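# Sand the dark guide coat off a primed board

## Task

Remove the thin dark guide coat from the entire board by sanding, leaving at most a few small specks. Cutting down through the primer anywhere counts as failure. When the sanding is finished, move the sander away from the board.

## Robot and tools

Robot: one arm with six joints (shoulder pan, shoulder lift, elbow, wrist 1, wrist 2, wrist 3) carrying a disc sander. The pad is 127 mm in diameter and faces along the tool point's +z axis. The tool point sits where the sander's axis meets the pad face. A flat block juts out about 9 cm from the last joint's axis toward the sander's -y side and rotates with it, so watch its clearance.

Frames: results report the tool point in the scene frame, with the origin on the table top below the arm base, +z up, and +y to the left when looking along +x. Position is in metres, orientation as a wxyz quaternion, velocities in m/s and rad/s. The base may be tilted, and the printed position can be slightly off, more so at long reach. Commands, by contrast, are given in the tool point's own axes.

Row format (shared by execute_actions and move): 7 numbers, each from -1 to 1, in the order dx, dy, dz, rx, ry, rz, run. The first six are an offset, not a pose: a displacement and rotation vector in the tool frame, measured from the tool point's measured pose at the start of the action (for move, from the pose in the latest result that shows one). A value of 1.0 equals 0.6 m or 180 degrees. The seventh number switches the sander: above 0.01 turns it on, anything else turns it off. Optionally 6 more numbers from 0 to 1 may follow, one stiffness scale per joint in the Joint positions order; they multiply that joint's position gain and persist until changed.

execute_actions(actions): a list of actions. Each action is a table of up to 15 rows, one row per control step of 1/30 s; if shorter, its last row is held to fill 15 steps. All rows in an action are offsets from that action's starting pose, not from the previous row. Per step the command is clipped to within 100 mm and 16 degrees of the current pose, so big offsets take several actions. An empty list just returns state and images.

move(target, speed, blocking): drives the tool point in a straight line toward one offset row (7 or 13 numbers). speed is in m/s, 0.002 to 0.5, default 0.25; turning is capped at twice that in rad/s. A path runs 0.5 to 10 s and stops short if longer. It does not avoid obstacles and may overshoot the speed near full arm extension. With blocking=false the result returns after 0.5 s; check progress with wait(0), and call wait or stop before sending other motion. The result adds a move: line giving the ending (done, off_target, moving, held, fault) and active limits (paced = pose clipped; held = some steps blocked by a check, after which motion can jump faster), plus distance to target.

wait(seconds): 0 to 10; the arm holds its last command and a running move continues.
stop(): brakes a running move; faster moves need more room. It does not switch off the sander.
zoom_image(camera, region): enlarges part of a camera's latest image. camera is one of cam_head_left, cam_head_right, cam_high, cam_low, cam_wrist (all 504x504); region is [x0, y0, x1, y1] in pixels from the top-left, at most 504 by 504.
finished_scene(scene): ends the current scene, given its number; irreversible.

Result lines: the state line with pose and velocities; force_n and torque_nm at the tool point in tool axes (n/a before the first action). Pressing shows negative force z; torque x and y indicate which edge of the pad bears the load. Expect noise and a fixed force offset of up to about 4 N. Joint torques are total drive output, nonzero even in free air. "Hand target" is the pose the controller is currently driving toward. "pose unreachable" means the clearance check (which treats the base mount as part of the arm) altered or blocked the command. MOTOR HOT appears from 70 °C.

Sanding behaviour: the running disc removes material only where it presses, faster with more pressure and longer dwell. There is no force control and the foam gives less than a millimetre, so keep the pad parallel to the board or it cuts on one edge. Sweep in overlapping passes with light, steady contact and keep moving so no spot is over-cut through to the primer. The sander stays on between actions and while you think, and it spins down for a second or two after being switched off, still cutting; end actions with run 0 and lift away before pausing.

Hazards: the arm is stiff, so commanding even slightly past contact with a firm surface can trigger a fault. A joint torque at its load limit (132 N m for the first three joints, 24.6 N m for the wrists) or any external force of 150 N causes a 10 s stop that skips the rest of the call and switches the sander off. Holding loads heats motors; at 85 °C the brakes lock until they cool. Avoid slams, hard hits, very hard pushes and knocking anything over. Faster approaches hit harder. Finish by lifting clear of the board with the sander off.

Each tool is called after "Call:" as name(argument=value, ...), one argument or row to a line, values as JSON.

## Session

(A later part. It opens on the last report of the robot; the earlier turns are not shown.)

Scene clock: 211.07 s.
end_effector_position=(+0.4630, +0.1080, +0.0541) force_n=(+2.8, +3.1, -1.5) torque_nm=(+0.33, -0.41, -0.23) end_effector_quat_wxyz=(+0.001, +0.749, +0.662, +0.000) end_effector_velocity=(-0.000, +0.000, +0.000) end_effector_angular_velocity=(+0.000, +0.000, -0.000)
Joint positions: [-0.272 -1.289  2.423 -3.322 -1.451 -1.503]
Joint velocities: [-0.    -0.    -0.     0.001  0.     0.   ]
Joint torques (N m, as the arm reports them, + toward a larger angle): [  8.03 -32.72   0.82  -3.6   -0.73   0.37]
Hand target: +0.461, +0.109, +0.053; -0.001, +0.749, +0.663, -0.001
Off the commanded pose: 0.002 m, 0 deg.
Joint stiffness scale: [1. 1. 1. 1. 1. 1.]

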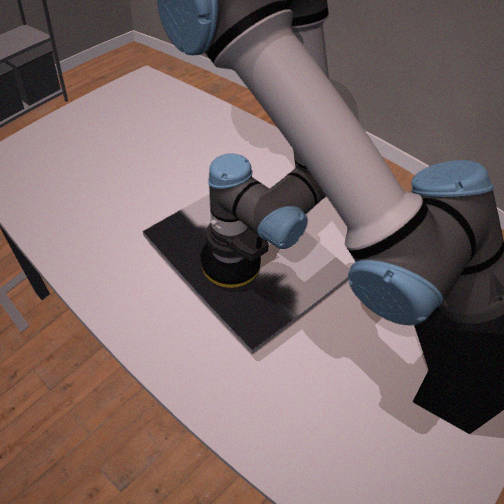

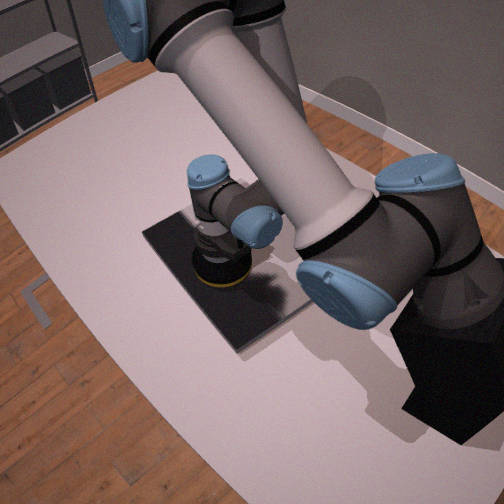

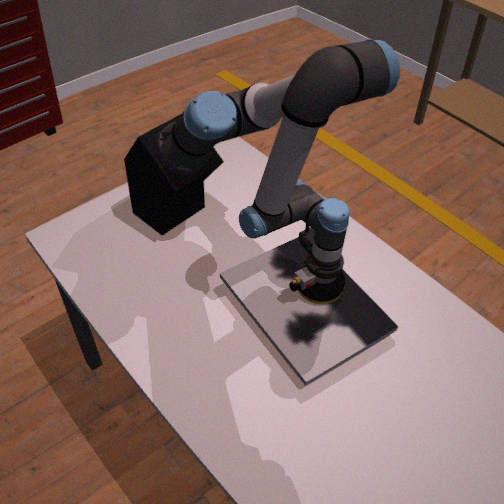

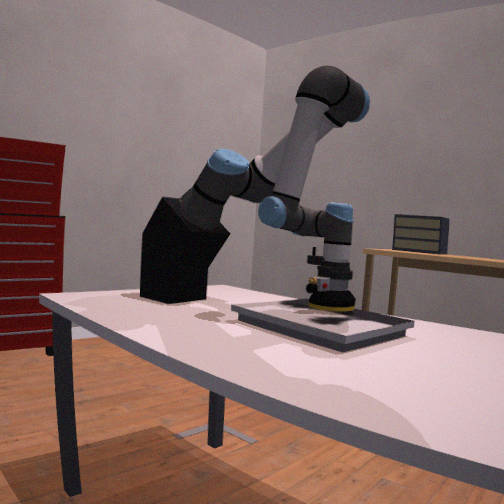

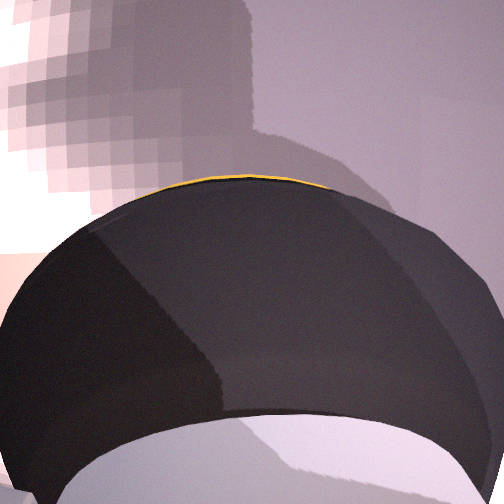

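Call:
move(
  target=[-0.004, 0, 0.0182, 0.0002, 0.0002, 0, 0],
  speed=0.03,
)

Call:
wait(
  seconds=0.3,
)

Scene clock: 218.57 s.
end_effector_position=(+0.4612, +0.1066, +0.0439) force_n=(+1.4, -2.3, -2.9) torque_nm=(-0.27, -0.05, -0.21) end_effector_quat_wxyz=(-0.001, +0.749, +0.663, -0.000) end_effector_velocity=(+0.002, +0.000, +0.001) end_effector_angular_velocity=(+0.001, -0.008, +0.001)
Joint positions: [-0.273 -1.253  2.414 -3.346 -1.45  -1.505]
Joint velocities: [-0.     0.    -0.001 -0.007  0.001 -0.   ]
Joint torques (N m, as the arm reports them, + toward a larger angle): [  4.22 -33.78  -2.58  -3.51   0.38  -0.09]
Hand target: +0.463, +0.106, +0.043; +0.000, +0.749, +0.662, +0.000
Off the commanded pose: 0.002 m, 0 deg.
Joint stiffness scale: [1. 1. 1. 1. 1. 1.]
move: done

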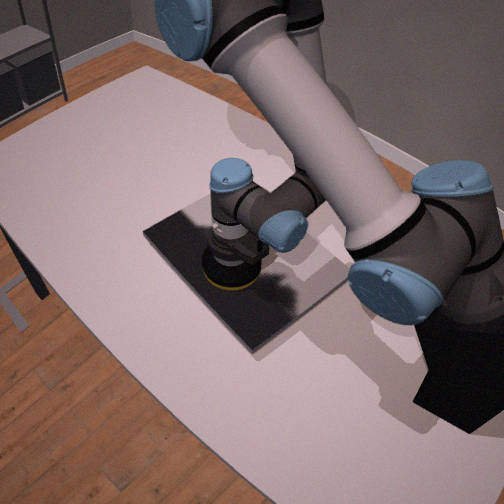

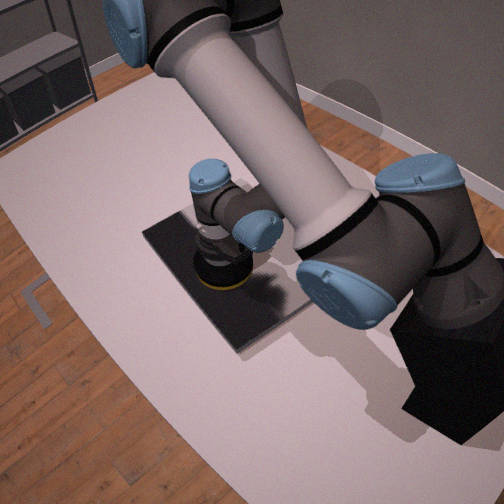

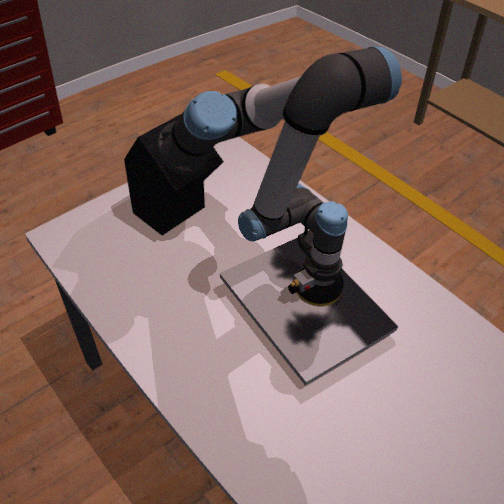

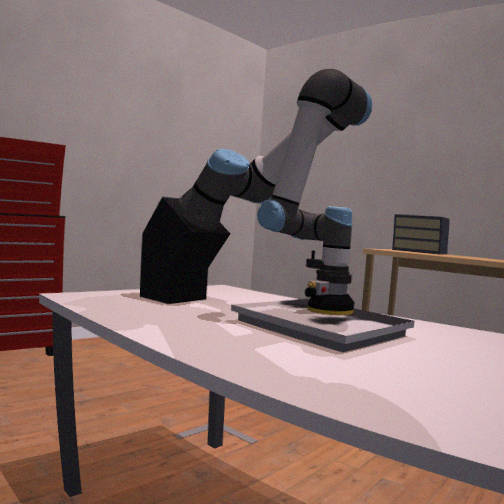

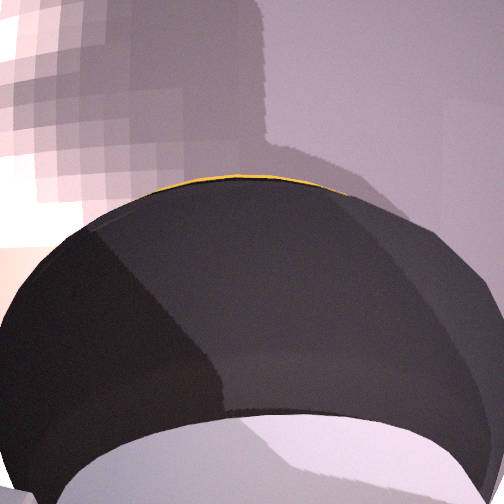

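Scene clock: 218.87 s.
end_effector_position=(+0.4614, +0.1067, +0.0440) force_n=(+1.3, +3.3, -2.0) torque_nm=(+0.43, -0.32, -0.11) end_effector_quat_wxyz=(-0.000, +0.749, +0.663, -0.000) end_effector_velocity=(+0.000, +0.000, +0.000) end_effector_angular_velocity=(+0.000, -0.000, -0.001)
Joint positions: [-0.273 -1.253  2.414 -3.346 -1.45  -1.506]
Joint velocities: [-0.    -0.     0.     0.     0.001  0.001]
Joint torques (N m, as the arm reports them, + toward a larger angle): [  4.51 -34.03  -2.22  -3.58   0.34  -0.13]
Hand target: +0.463, +0.106, +0.043; +0.000, +0.749, +0.662, +0.000
Off the commanded pose: 0.002 m, 0 deg.
Joint stiffness scale: [1. 1. 1. 1. 1. 1.]
wait: 0.30 s; at rest by 0.17 s

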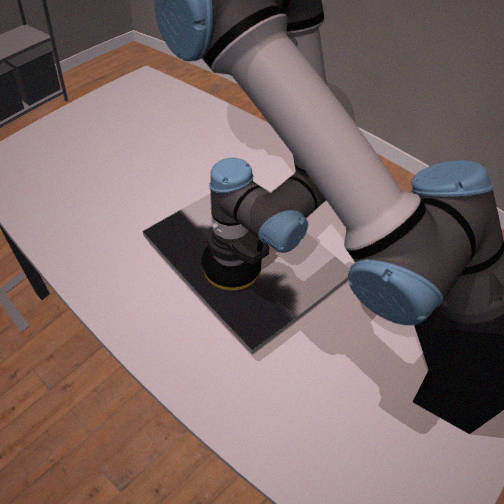

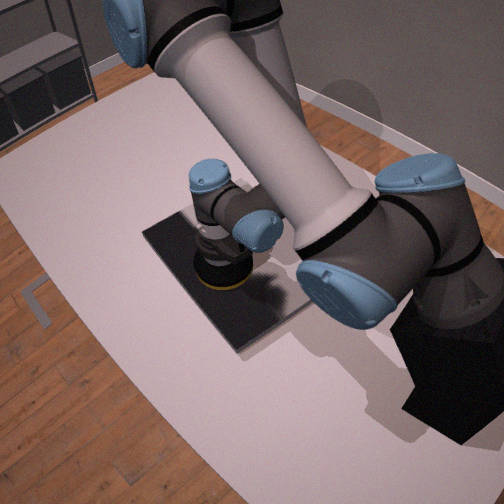

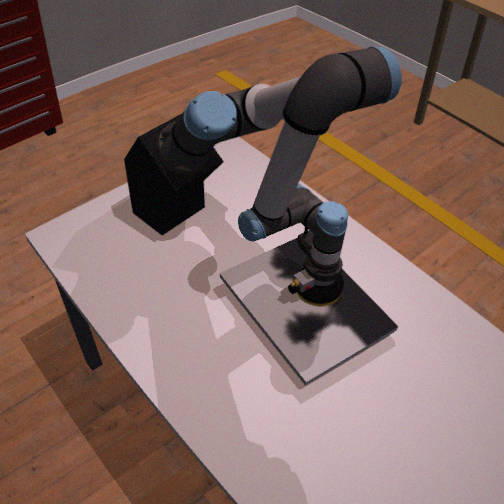

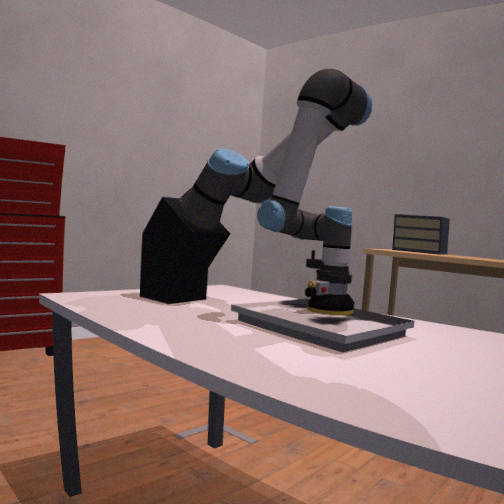

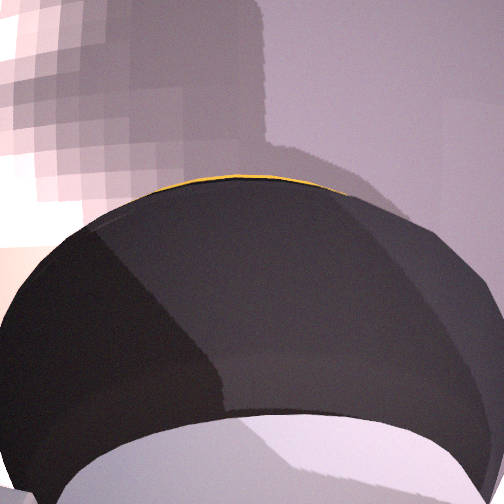

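Call:
move(
  target=[-0.0053, -0.2577, 0.0128, 0.0032, -0.0008, 0, 1],
  speed=0.05,
)

Call:
wait(
  seconds=0.9,
)

Call:
move(
  target=[0, 0, -0.004, 0.0019, -0.0004, 0, 0],
  speed=0.02,
)

Call:
wait(
  seconds=0.3,
)

Scene clock: 224.13 s.
end_effector_position=(+0.3104, +0.1235, +0.0421) force_n=(+4.3, +4.4, -48.3) torque_nm=(-0.14, -0.57, -0.03) end_effector_quat_wxyz=(+0.001, +0.748, +0.664, +0.001) end_effector_velocity=(+0.003, -0.000, +0.001) end_effector_angular_velocity=(-0.002, -0.019, +0.001)
Joint positions: [-0.239 -0.914  2.715 -3.992 -1.47  -1.48 ]
Joint velocities: [ 0.     0.012 -0.    -0.032 -0.001  0.001]
Joint torques (N m, as the arm reports them, + toward a larger angle): [  7.44 -17.74   4.6    1.75  -0.12   0.73]
Hand target: +0.308, +0.123, +0.036; -0.003, +0.749, +0.663, -0.004
Off the commanded pose: 0.006 m, 1 deg.
Joint stiffness scale: [1. 1. 1. 1. 1. 1.]
move: off_target

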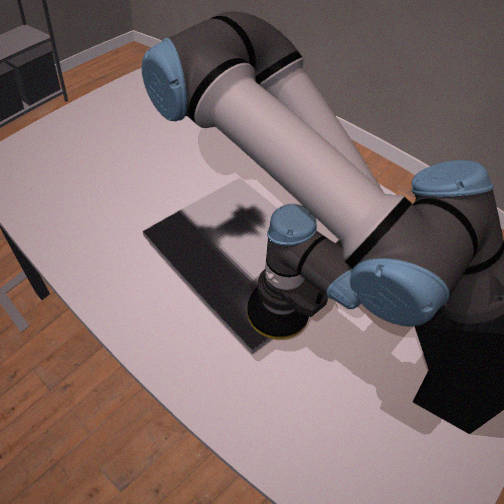

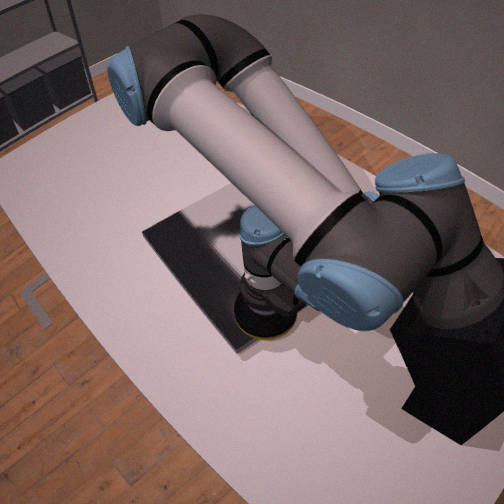

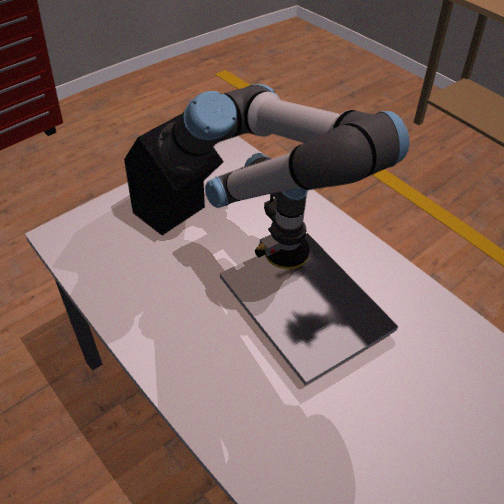

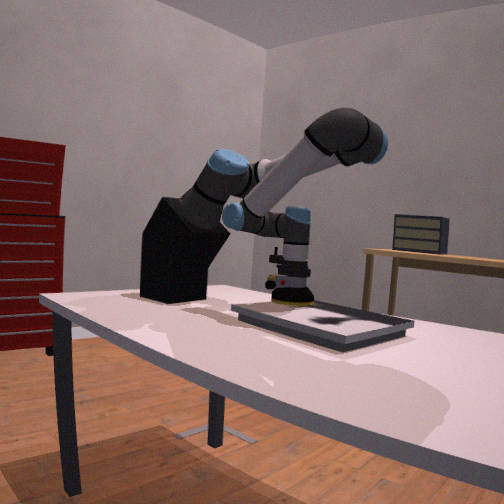

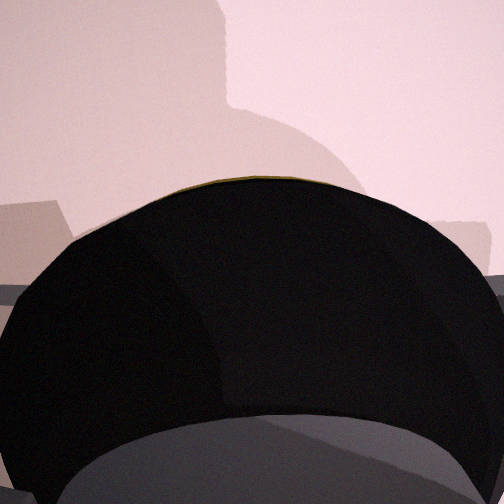

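Scene clock: 225.03 s.
end_effector_position=(+0.3106, +0.1233, +0.0421) force_n=(-0.5, +0.8, -47.2) torque_nm=(-0.98, +0.37, -0.20) end_effector_quat_wxyz=(+0.002, +0.748, +0.664, +0.001) end_effector_velocity=(+0.000, +0.001, -0.000) end_effector_angular_velocity=(+0.002, -0.000, -0.002)
Joint positions: [-0.239 -0.913  2.715 -3.995 -1.471 -1.48 ]
Joint velocities: [ 0.     0.    -0.    -0.001  0.002  0.002]
Joint torques (N m, as the arm reports them, + toward a larger angle): [  5.06 -17.     6.52   1.43  -0.34   0.39]
Hand target: +0.308, +0.123, +0.036; -0.003, +0.749, +0.663, -0.004
Off the commanded pose: 0.007 m, 1 deg.
Joint stiffness scale: [1. 1. 1. 1. 1. 1.]
wait: 0.90 s; no rest ("run" is on)

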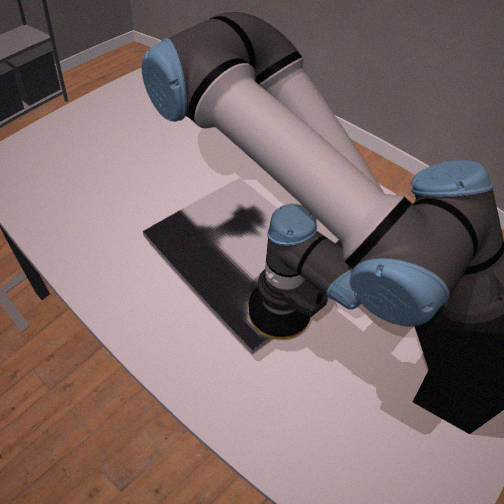

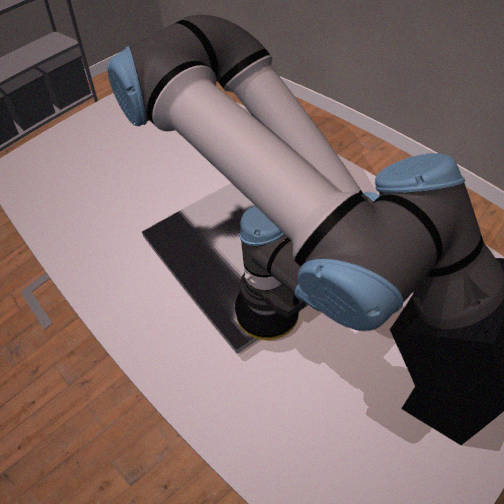

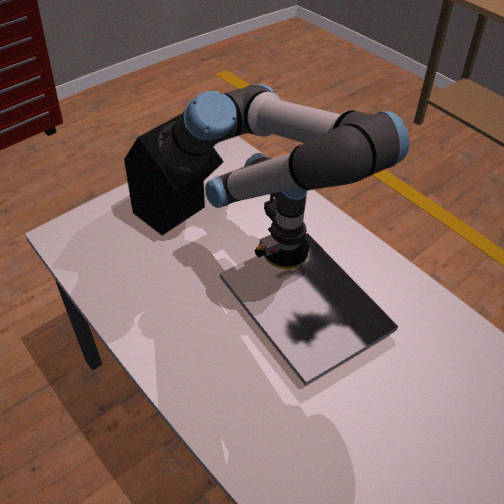

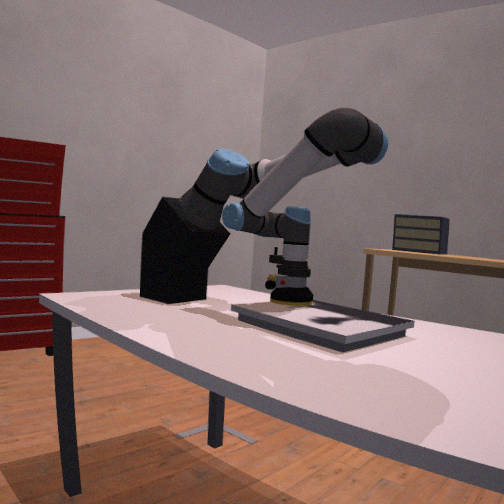

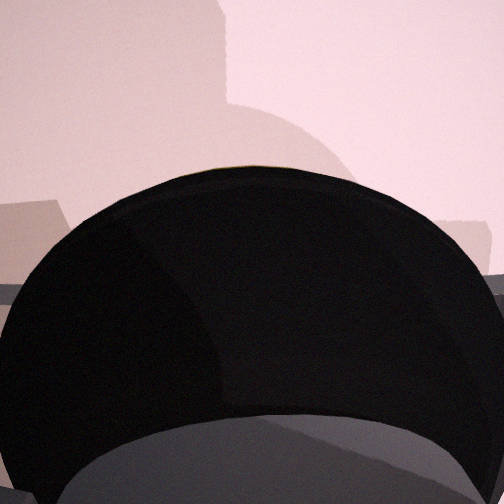

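Scene clock: 225.73 s.
end_effector_position=(+0.3111, +0.1235, +0.0438) force_n=(+2.5, +1.6, -1.3) torque_nm=(+0.00, -0.14, -0.28) end_effector_quat_wxyz=(+0.000, +0.748, +0.664, -0.000) end_effector_velocity=(+0.000, +0.000, +0.000) end_effector_angular_velocity=(+0.001, +0.003, -0.001)
Joint positions: [-0.239 -0.927  2.717 -3.978 -1.471 -1.48 ]
Joint velocities: [ 0.    -0.007  0.     0.011  0.001  0.001]
Joint torques (N m, as the arm reports them, + toward a larger angle): [  5.91 -32.    15.15  -2.82  -0.59  -0.23]
Hand target: +0.311, +0.123, +0.045; -0.000, +0.748, +0.664, -0.001
Off the commanded pose: 0.001 m, 0 deg.
Joint stiffness scale: [1. 1. 1. 1. 1. 1.]
move: done

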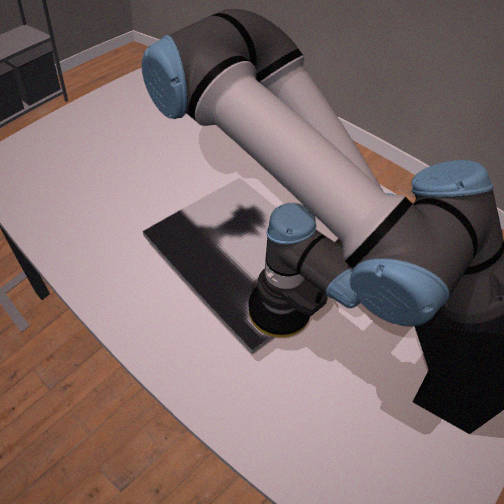

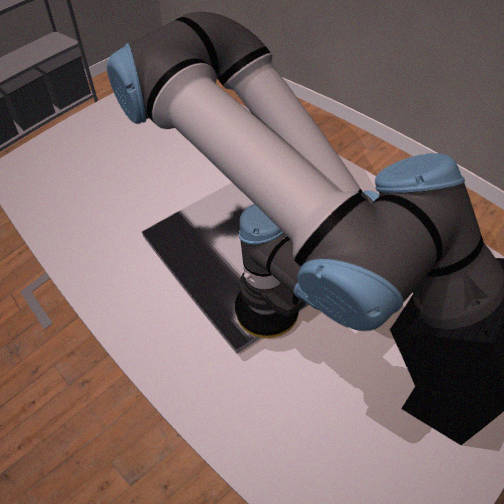

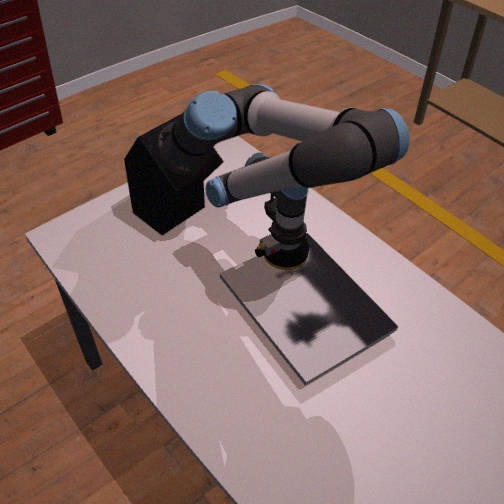

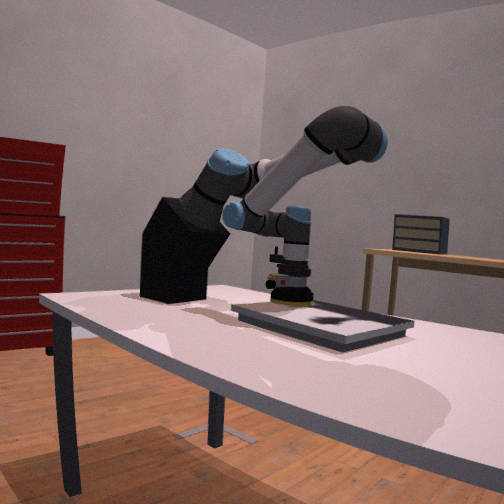

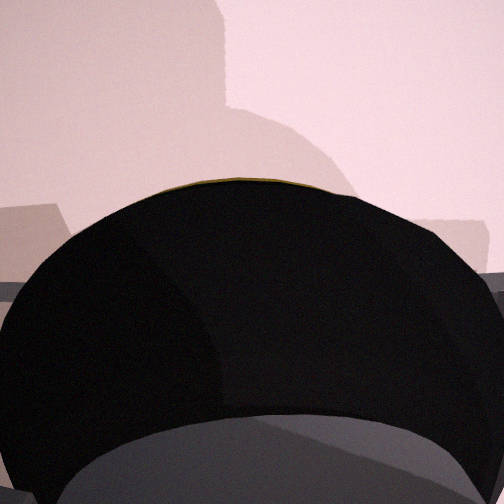

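Scene clock: 226.03 s.
end_effector_position=(+0.3109, +0.1235, +0.0437) force_n=(+4.2, +4.8, -5.4) torque_nm=(+0.56, -0.38, +0.10) end_effector_quat_wxyz=(-0.000, +0.748, +0.664, -0.001) end_effector_velocity=(-0.000, -0.000, -0.000) end_effector_angular_velocity=(-0.001, +0.001, +0.000)
Joint positions: [-0.239 -0.928  2.717 -3.976 -1.471 -1.48 ]
Joint velocities: [ 0.    -0.    -0.     0.001 -0.001 -0.   ]
Joint torques (N m, as the arm reports them, + toward a larger angle): [  6.32 -31.6   14.62  -2.98  -0.44  -0.07]
Hand target: +0.311, +0.123, +0.045; -0.000, +0.748, +0.664, -0.001
Off the commanded pose: 0.001 m, 0 deg.
Joint stiffness scale: [1. 1. 1. 1. 1. 1.]
wait: 0.30 s; at rest by 0.17 s

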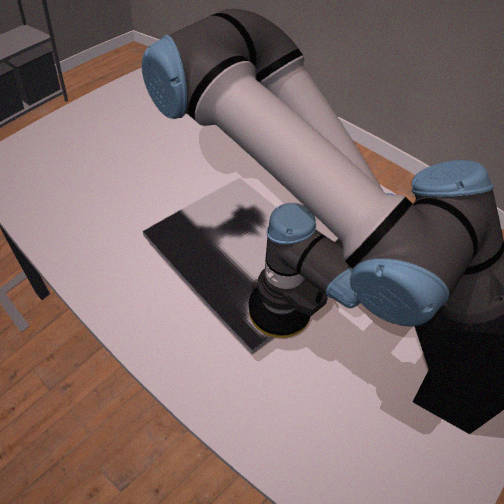

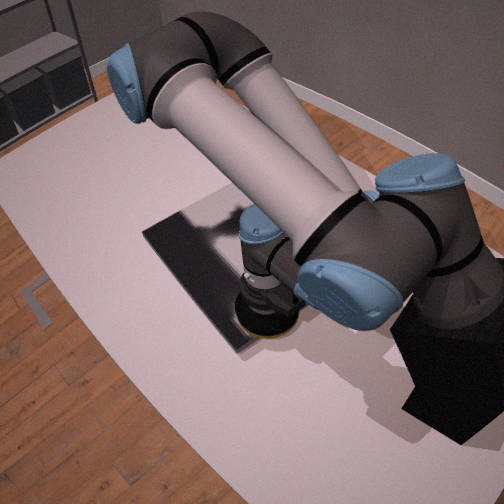

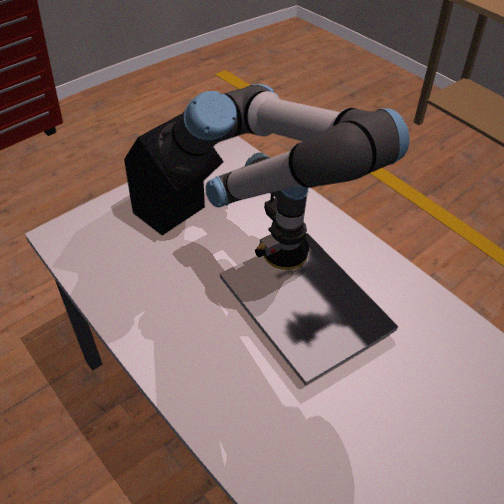

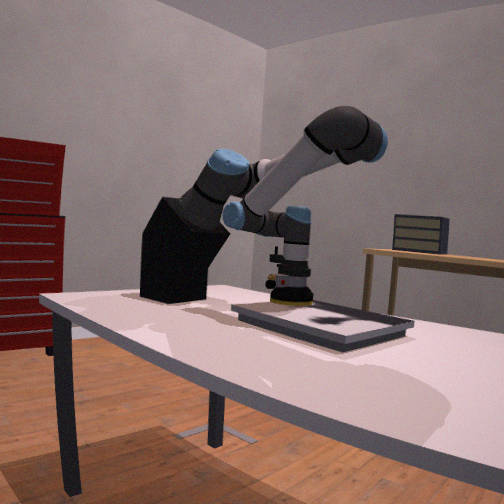

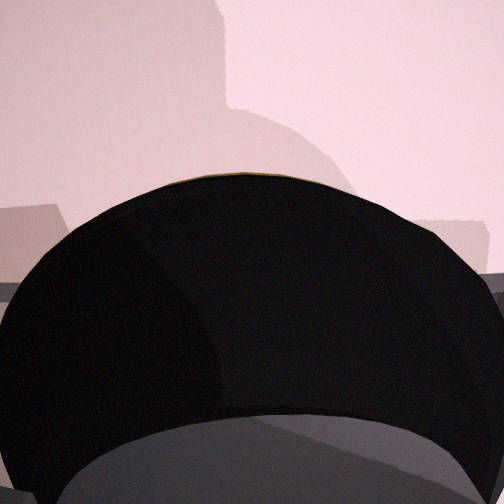

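Call:
zoom_image(
  camera="cam_high",
  region=[200, 220, 420, 400],
)

Call:
zoom_image(
  camera="cam_head_left",
  region=[130, 160, 330, 360],
)

Region (200, 220, 420, 400) of cam_high's 504x504 image, scaled by 2.291, with more detail than that image has; it fills the top 412 rows of this view, and the rest is white.

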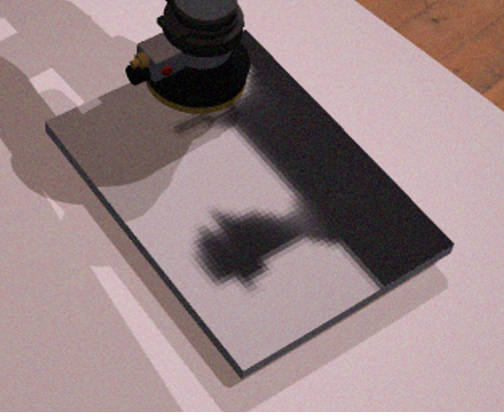

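Region (130, 160, 330, 360) of cam_head_left's 504x504 image, scaled by 2.520, with more detail than that image has.

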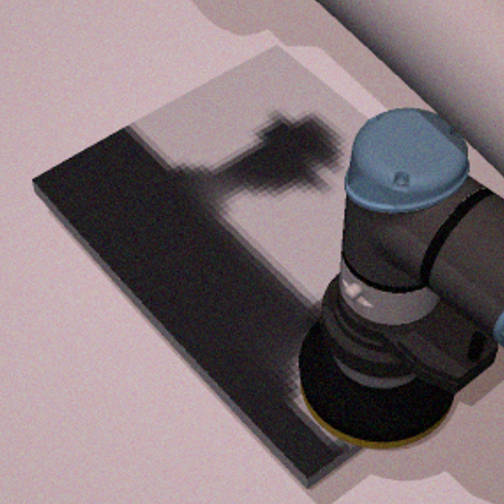

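Call:
move(
  target=[-0.0167, 0.5103, 0.0330, 0.01585, -0.00035, 0, 1],
  speed=0.05,
)

Call:
wait(
  seconds=0.8,
)

Call:
move(
  target=[-0.19, -0.155, -0.013, 0, 0, 0, 0],
  speed=0.15,
)

Call:
wait(
  seconds=0.3,
)

Scene clock: 238.00 s.
end_effector_position=(+0.6312, +0.0794, +0.0423) force_n=(+8.2, +7.8, -50.0) torque_nm=(+0.94, -0.98, -0.22) end_effector_quat_wxyz=(-0.001, +0.745, +0.667, -0.001) end_effector_velocity=(+0.001, -0.000, -0.000) end_effector_angular_velocity=(-0.001, +0.003, -0.001)
Joint positions: [-0.307 -1.247  1.98  -2.912 -1.43  -1.545]
Joint velocities: [-0.    -0.    -0.003  0.007 -0.001  0.   ]
Joint torques (N m, as the arm reports them, + toward a larger angle): [  1.67 -18.66  -3.01   1.68  -0.3    0.02]
Hand target: +0.613, +0.077, +0.024; -0.019, +0.748, +0.663, -0.018
Off the commanded pose: 0.026 m, 3 deg.
Joint stiffness scale: [1. 1. 1. 1. 1. 1.]
move: off_target

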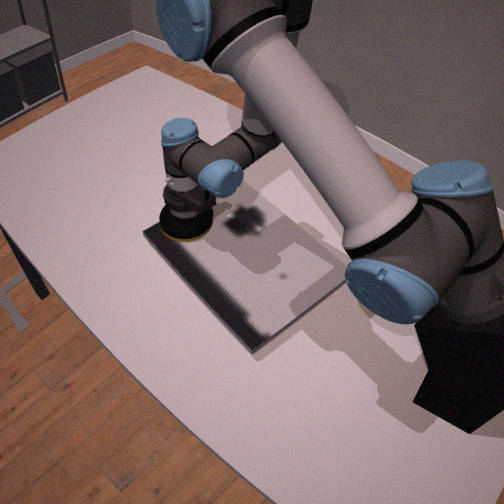

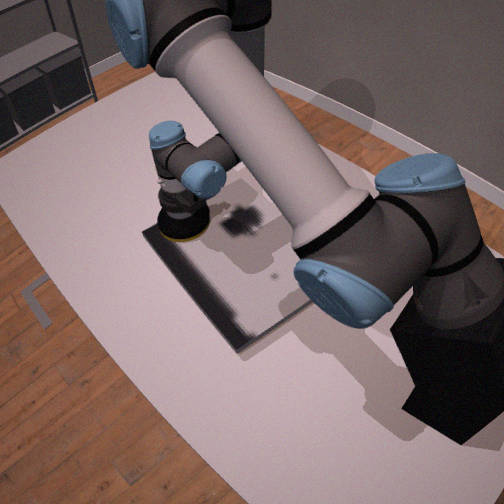

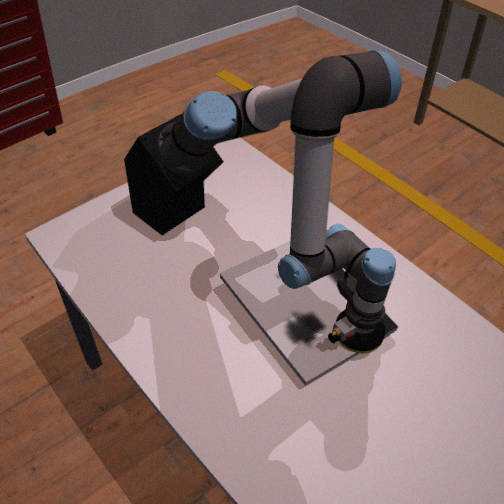

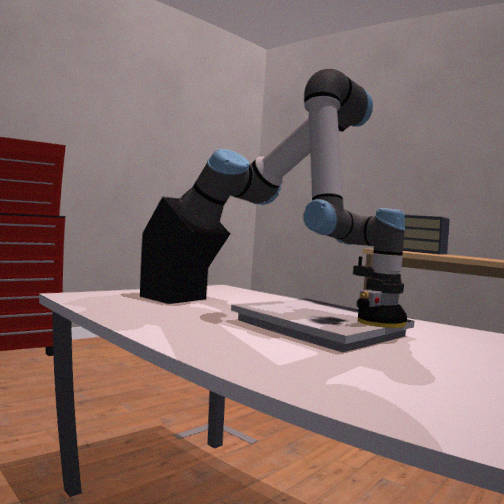

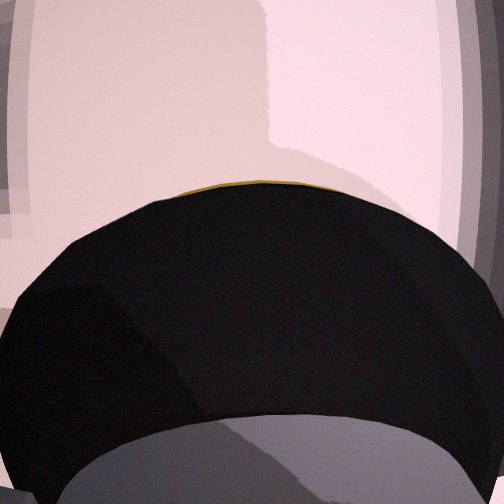

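Scene clock: 238.80 s.
end_effector_position=(+0.6312, +0.0794, +0.0422) force_n=(+3.0, +3.9, -47.2) torque_nm=(+0.02, -0.08, -0.21) end_effector_quat_wxyz=(-0.002, +0.745, +0.667, -0.001) end_effector_velocity=(-0.000, +0.001, +0.000) end_effector_angular_velocity=(+0.004, -0.000, +0.001)
Joint positions: [-0.307 -1.247  1.979 -2.911 -1.43  -1.545]
Joint velocities: [ 0.    -0.     0.     0.     0.004 -0.001]
Joint torques (N m, as the arm reports them, + toward a larger angle): [  1.96 -19.1   -1.96   1.39  -0.09  -0.19]
Hand target: +0.613, +0.077, +0.024; -0.019, +0.748, +0.663, -0.018
Off the commanded pose: 0.026 m, 3 deg.
Joint stiffness scale: [1. 1. 1. 1. 1. 1.]
wait: 0.80 s; no rest ("run" is on)

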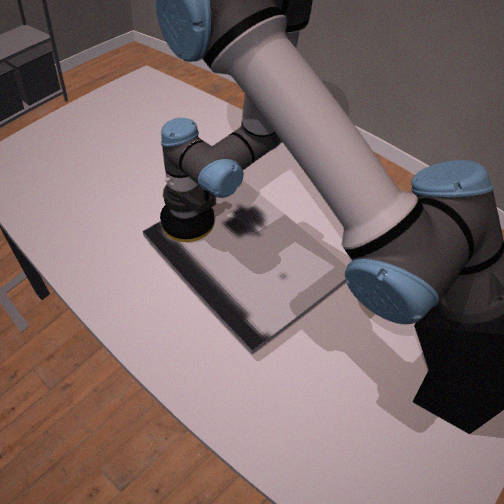

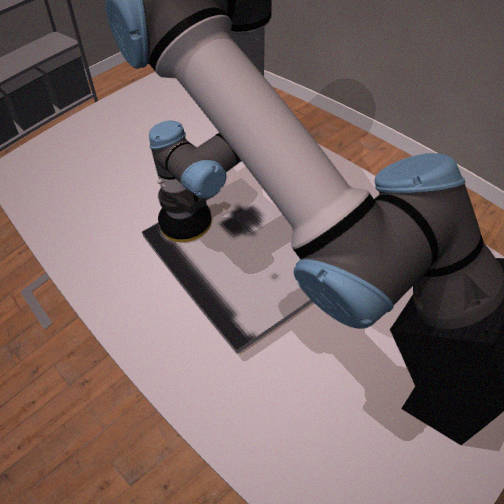

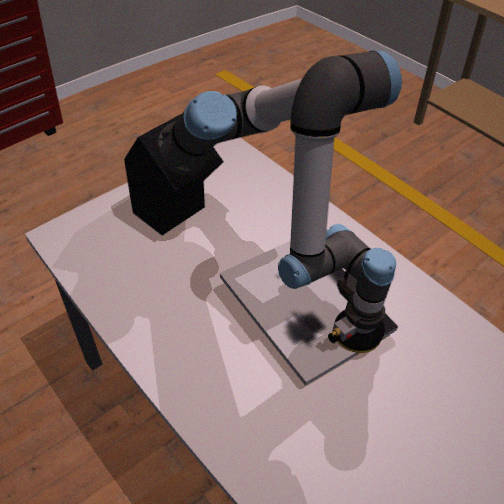

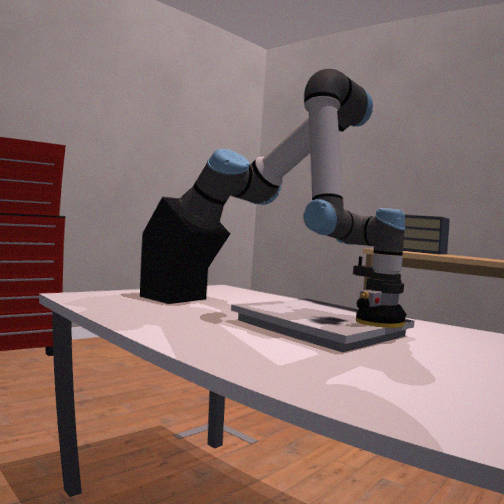

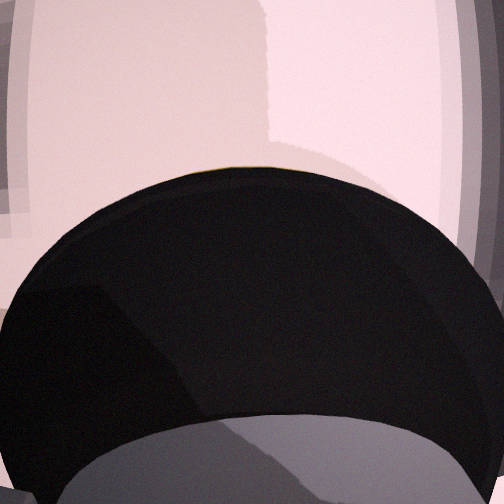

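Scene clock: 240.30 s.
end_effector_position=(+0.5266, -0.0228, +0.0493) force_n=(+3.0, +0.4, -4.0) torque_nm=(+0.10, -0.11, -0.15) end_effector_quat_wxyz=(-0.002, +0.745, +0.667, -0.002) end_effector_velocity=(+0.002, +0.001, +0.001) end_effector_angular_velocity=(+0.005, -0.009, +0.010)
Joint positions: [-0.566 -1.3    2.284 -3.114 -1.287 -1.767]
Joint velocities: [-0.001 -0.001  0.    -0.007  0.008 -0.008]
Joint torques (N m, as the arm reports them, + toward a larger angle): [ -1.01 -39.52  -3.3   -3.38   0.11  -0.21]
Hand target: +0.526, -0.023, +0.050; -0.002, +0.745, +0.667, -0.001
Off the commanded pose: 0.001 m, 0 deg.
Joint stiffness scale: [1. 1. 1. 1. 1. 1.]
move: done

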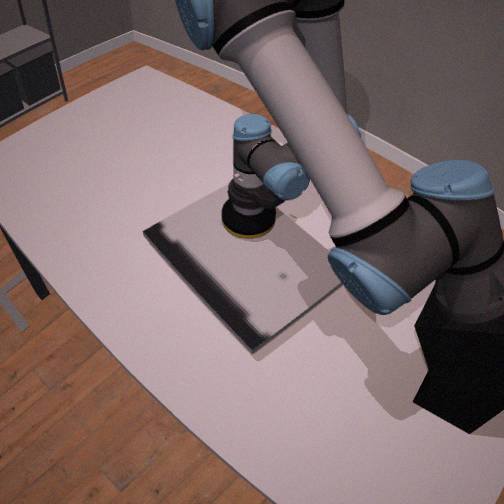

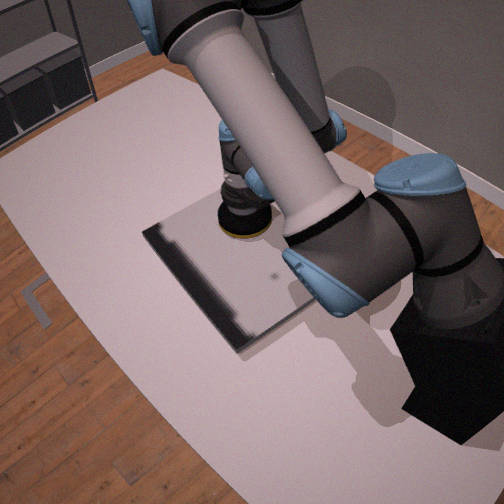

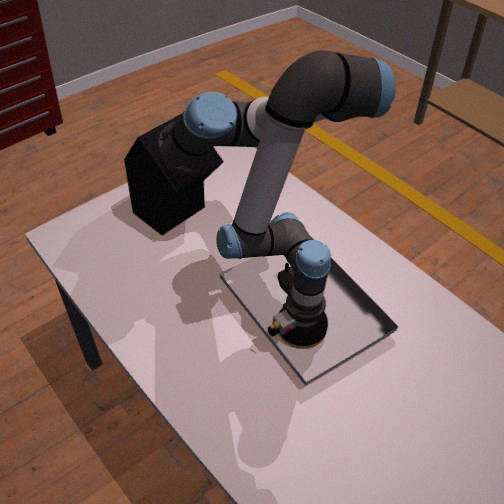

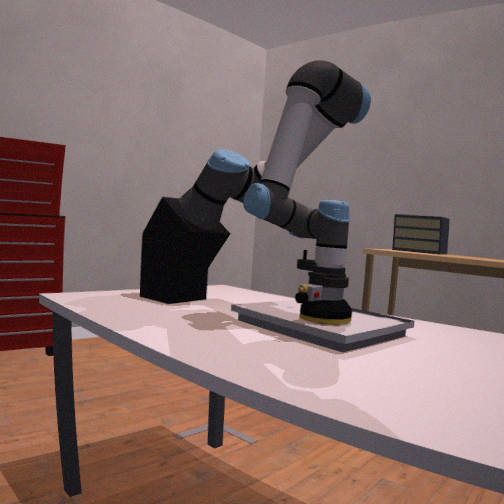

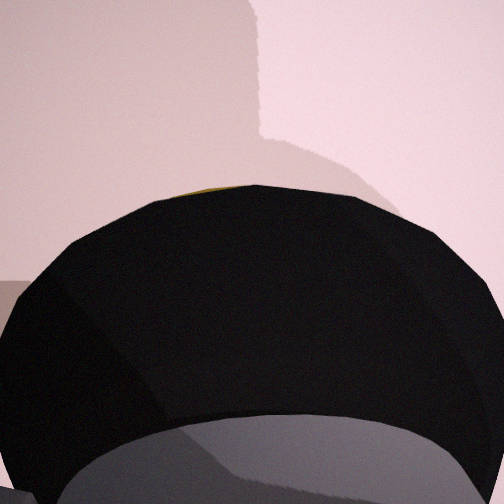

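Scene clock: 240.60 s.
end_effector_position=(+0.5267, -0.0228, +0.0493) force_n=(+3.7, -0.9, +0.1) torque_nm=(-0.42, -0.42, -0.12) end_effector_quat_wxyz=(-0.002, +0.745, +0.667, -0.001) end_effector_velocity=(-0.000, +0.000, -0.000) end_effector_angular_velocity=(+0.001, +0.001, -0.000)
Joint positions: [-0.566 -1.3    2.284 -3.114 -1.286 -1.768]
Joint velocities: [-0.     0.     0.     0.001  0.001 -0.   ]
Joint torques (N m, as the arm reports them, + toward a larger angle): [ -1.5  -38.9   -2.07  -3.38   0.31  -0.14]
Hand target: +0.526, -0.023, +0.050; -0.002, +0.745, +0.667, -0.001
Off the commanded pose: 0.001 m, 0 deg.
Joint stiffness scale: [1. 1. 1. 1. 1. 1.]
wait: 0.30 s; at rest by 0.17 s

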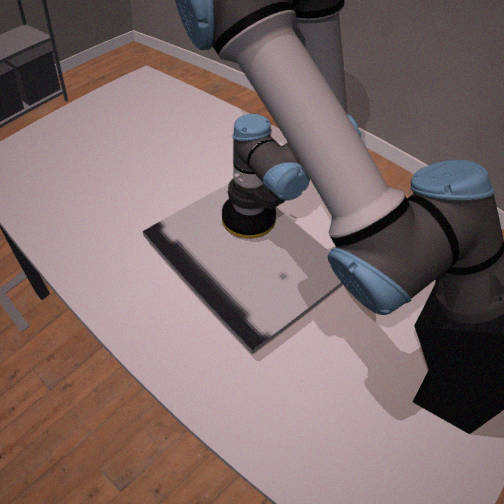

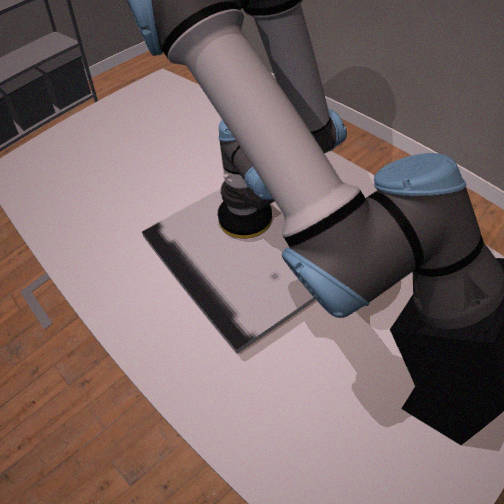

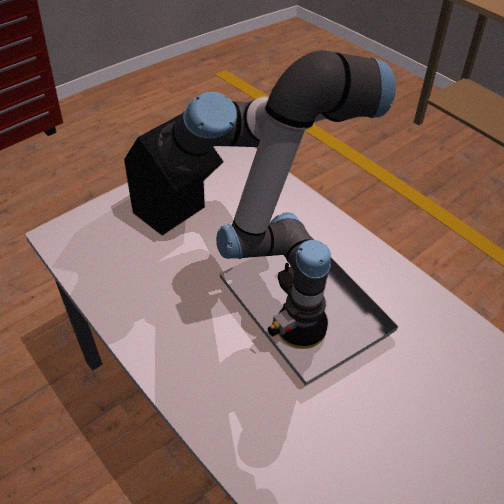

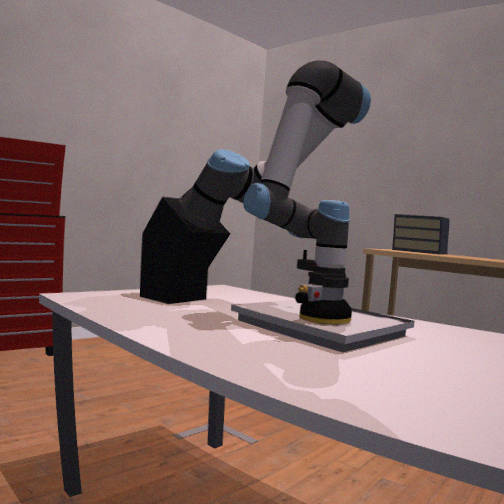

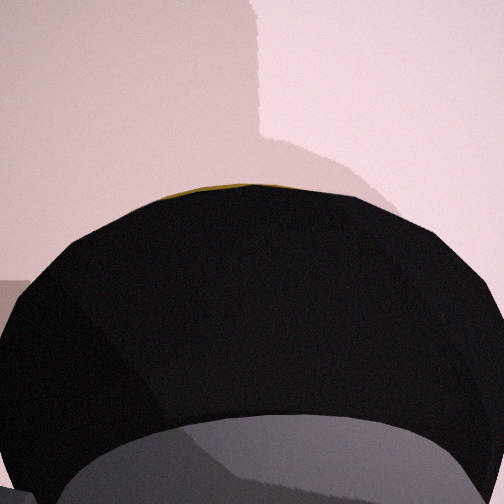

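Call:
zoom_image(
  camera="cam_head_left",
  region=[130, 170, 350, 370],
)

Call:
zoom_image(
  camera="cam_high",
  region=[200, 220, 420, 400],
)

Region (130, 170, 350, 370) of cam_head_left's 504x504 image, scaled by 2.291, with more detail than that image has; it fills the top 458 rows of this view, and the rest is white.

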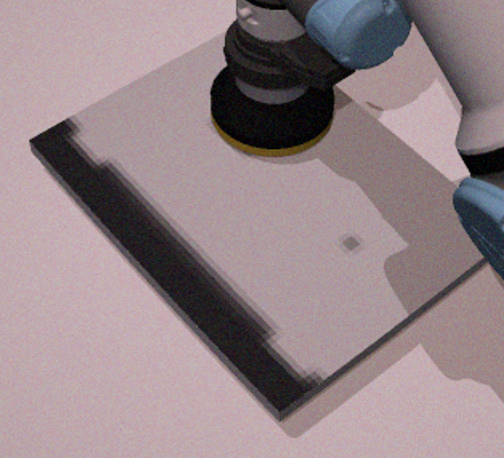

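Region (200, 220, 420, 400) of cam_high's 504x504 image, scaled by 2.291, with more detail than that image has; it fills the top 412 rows of this view, and the rest is white.

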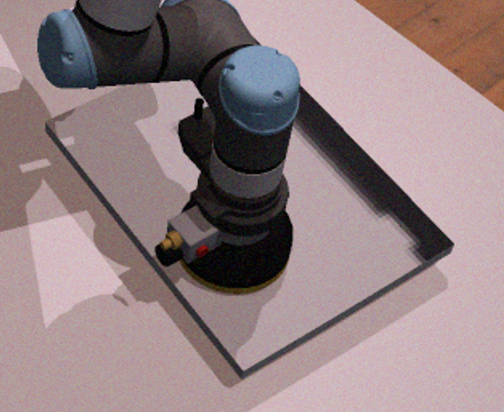

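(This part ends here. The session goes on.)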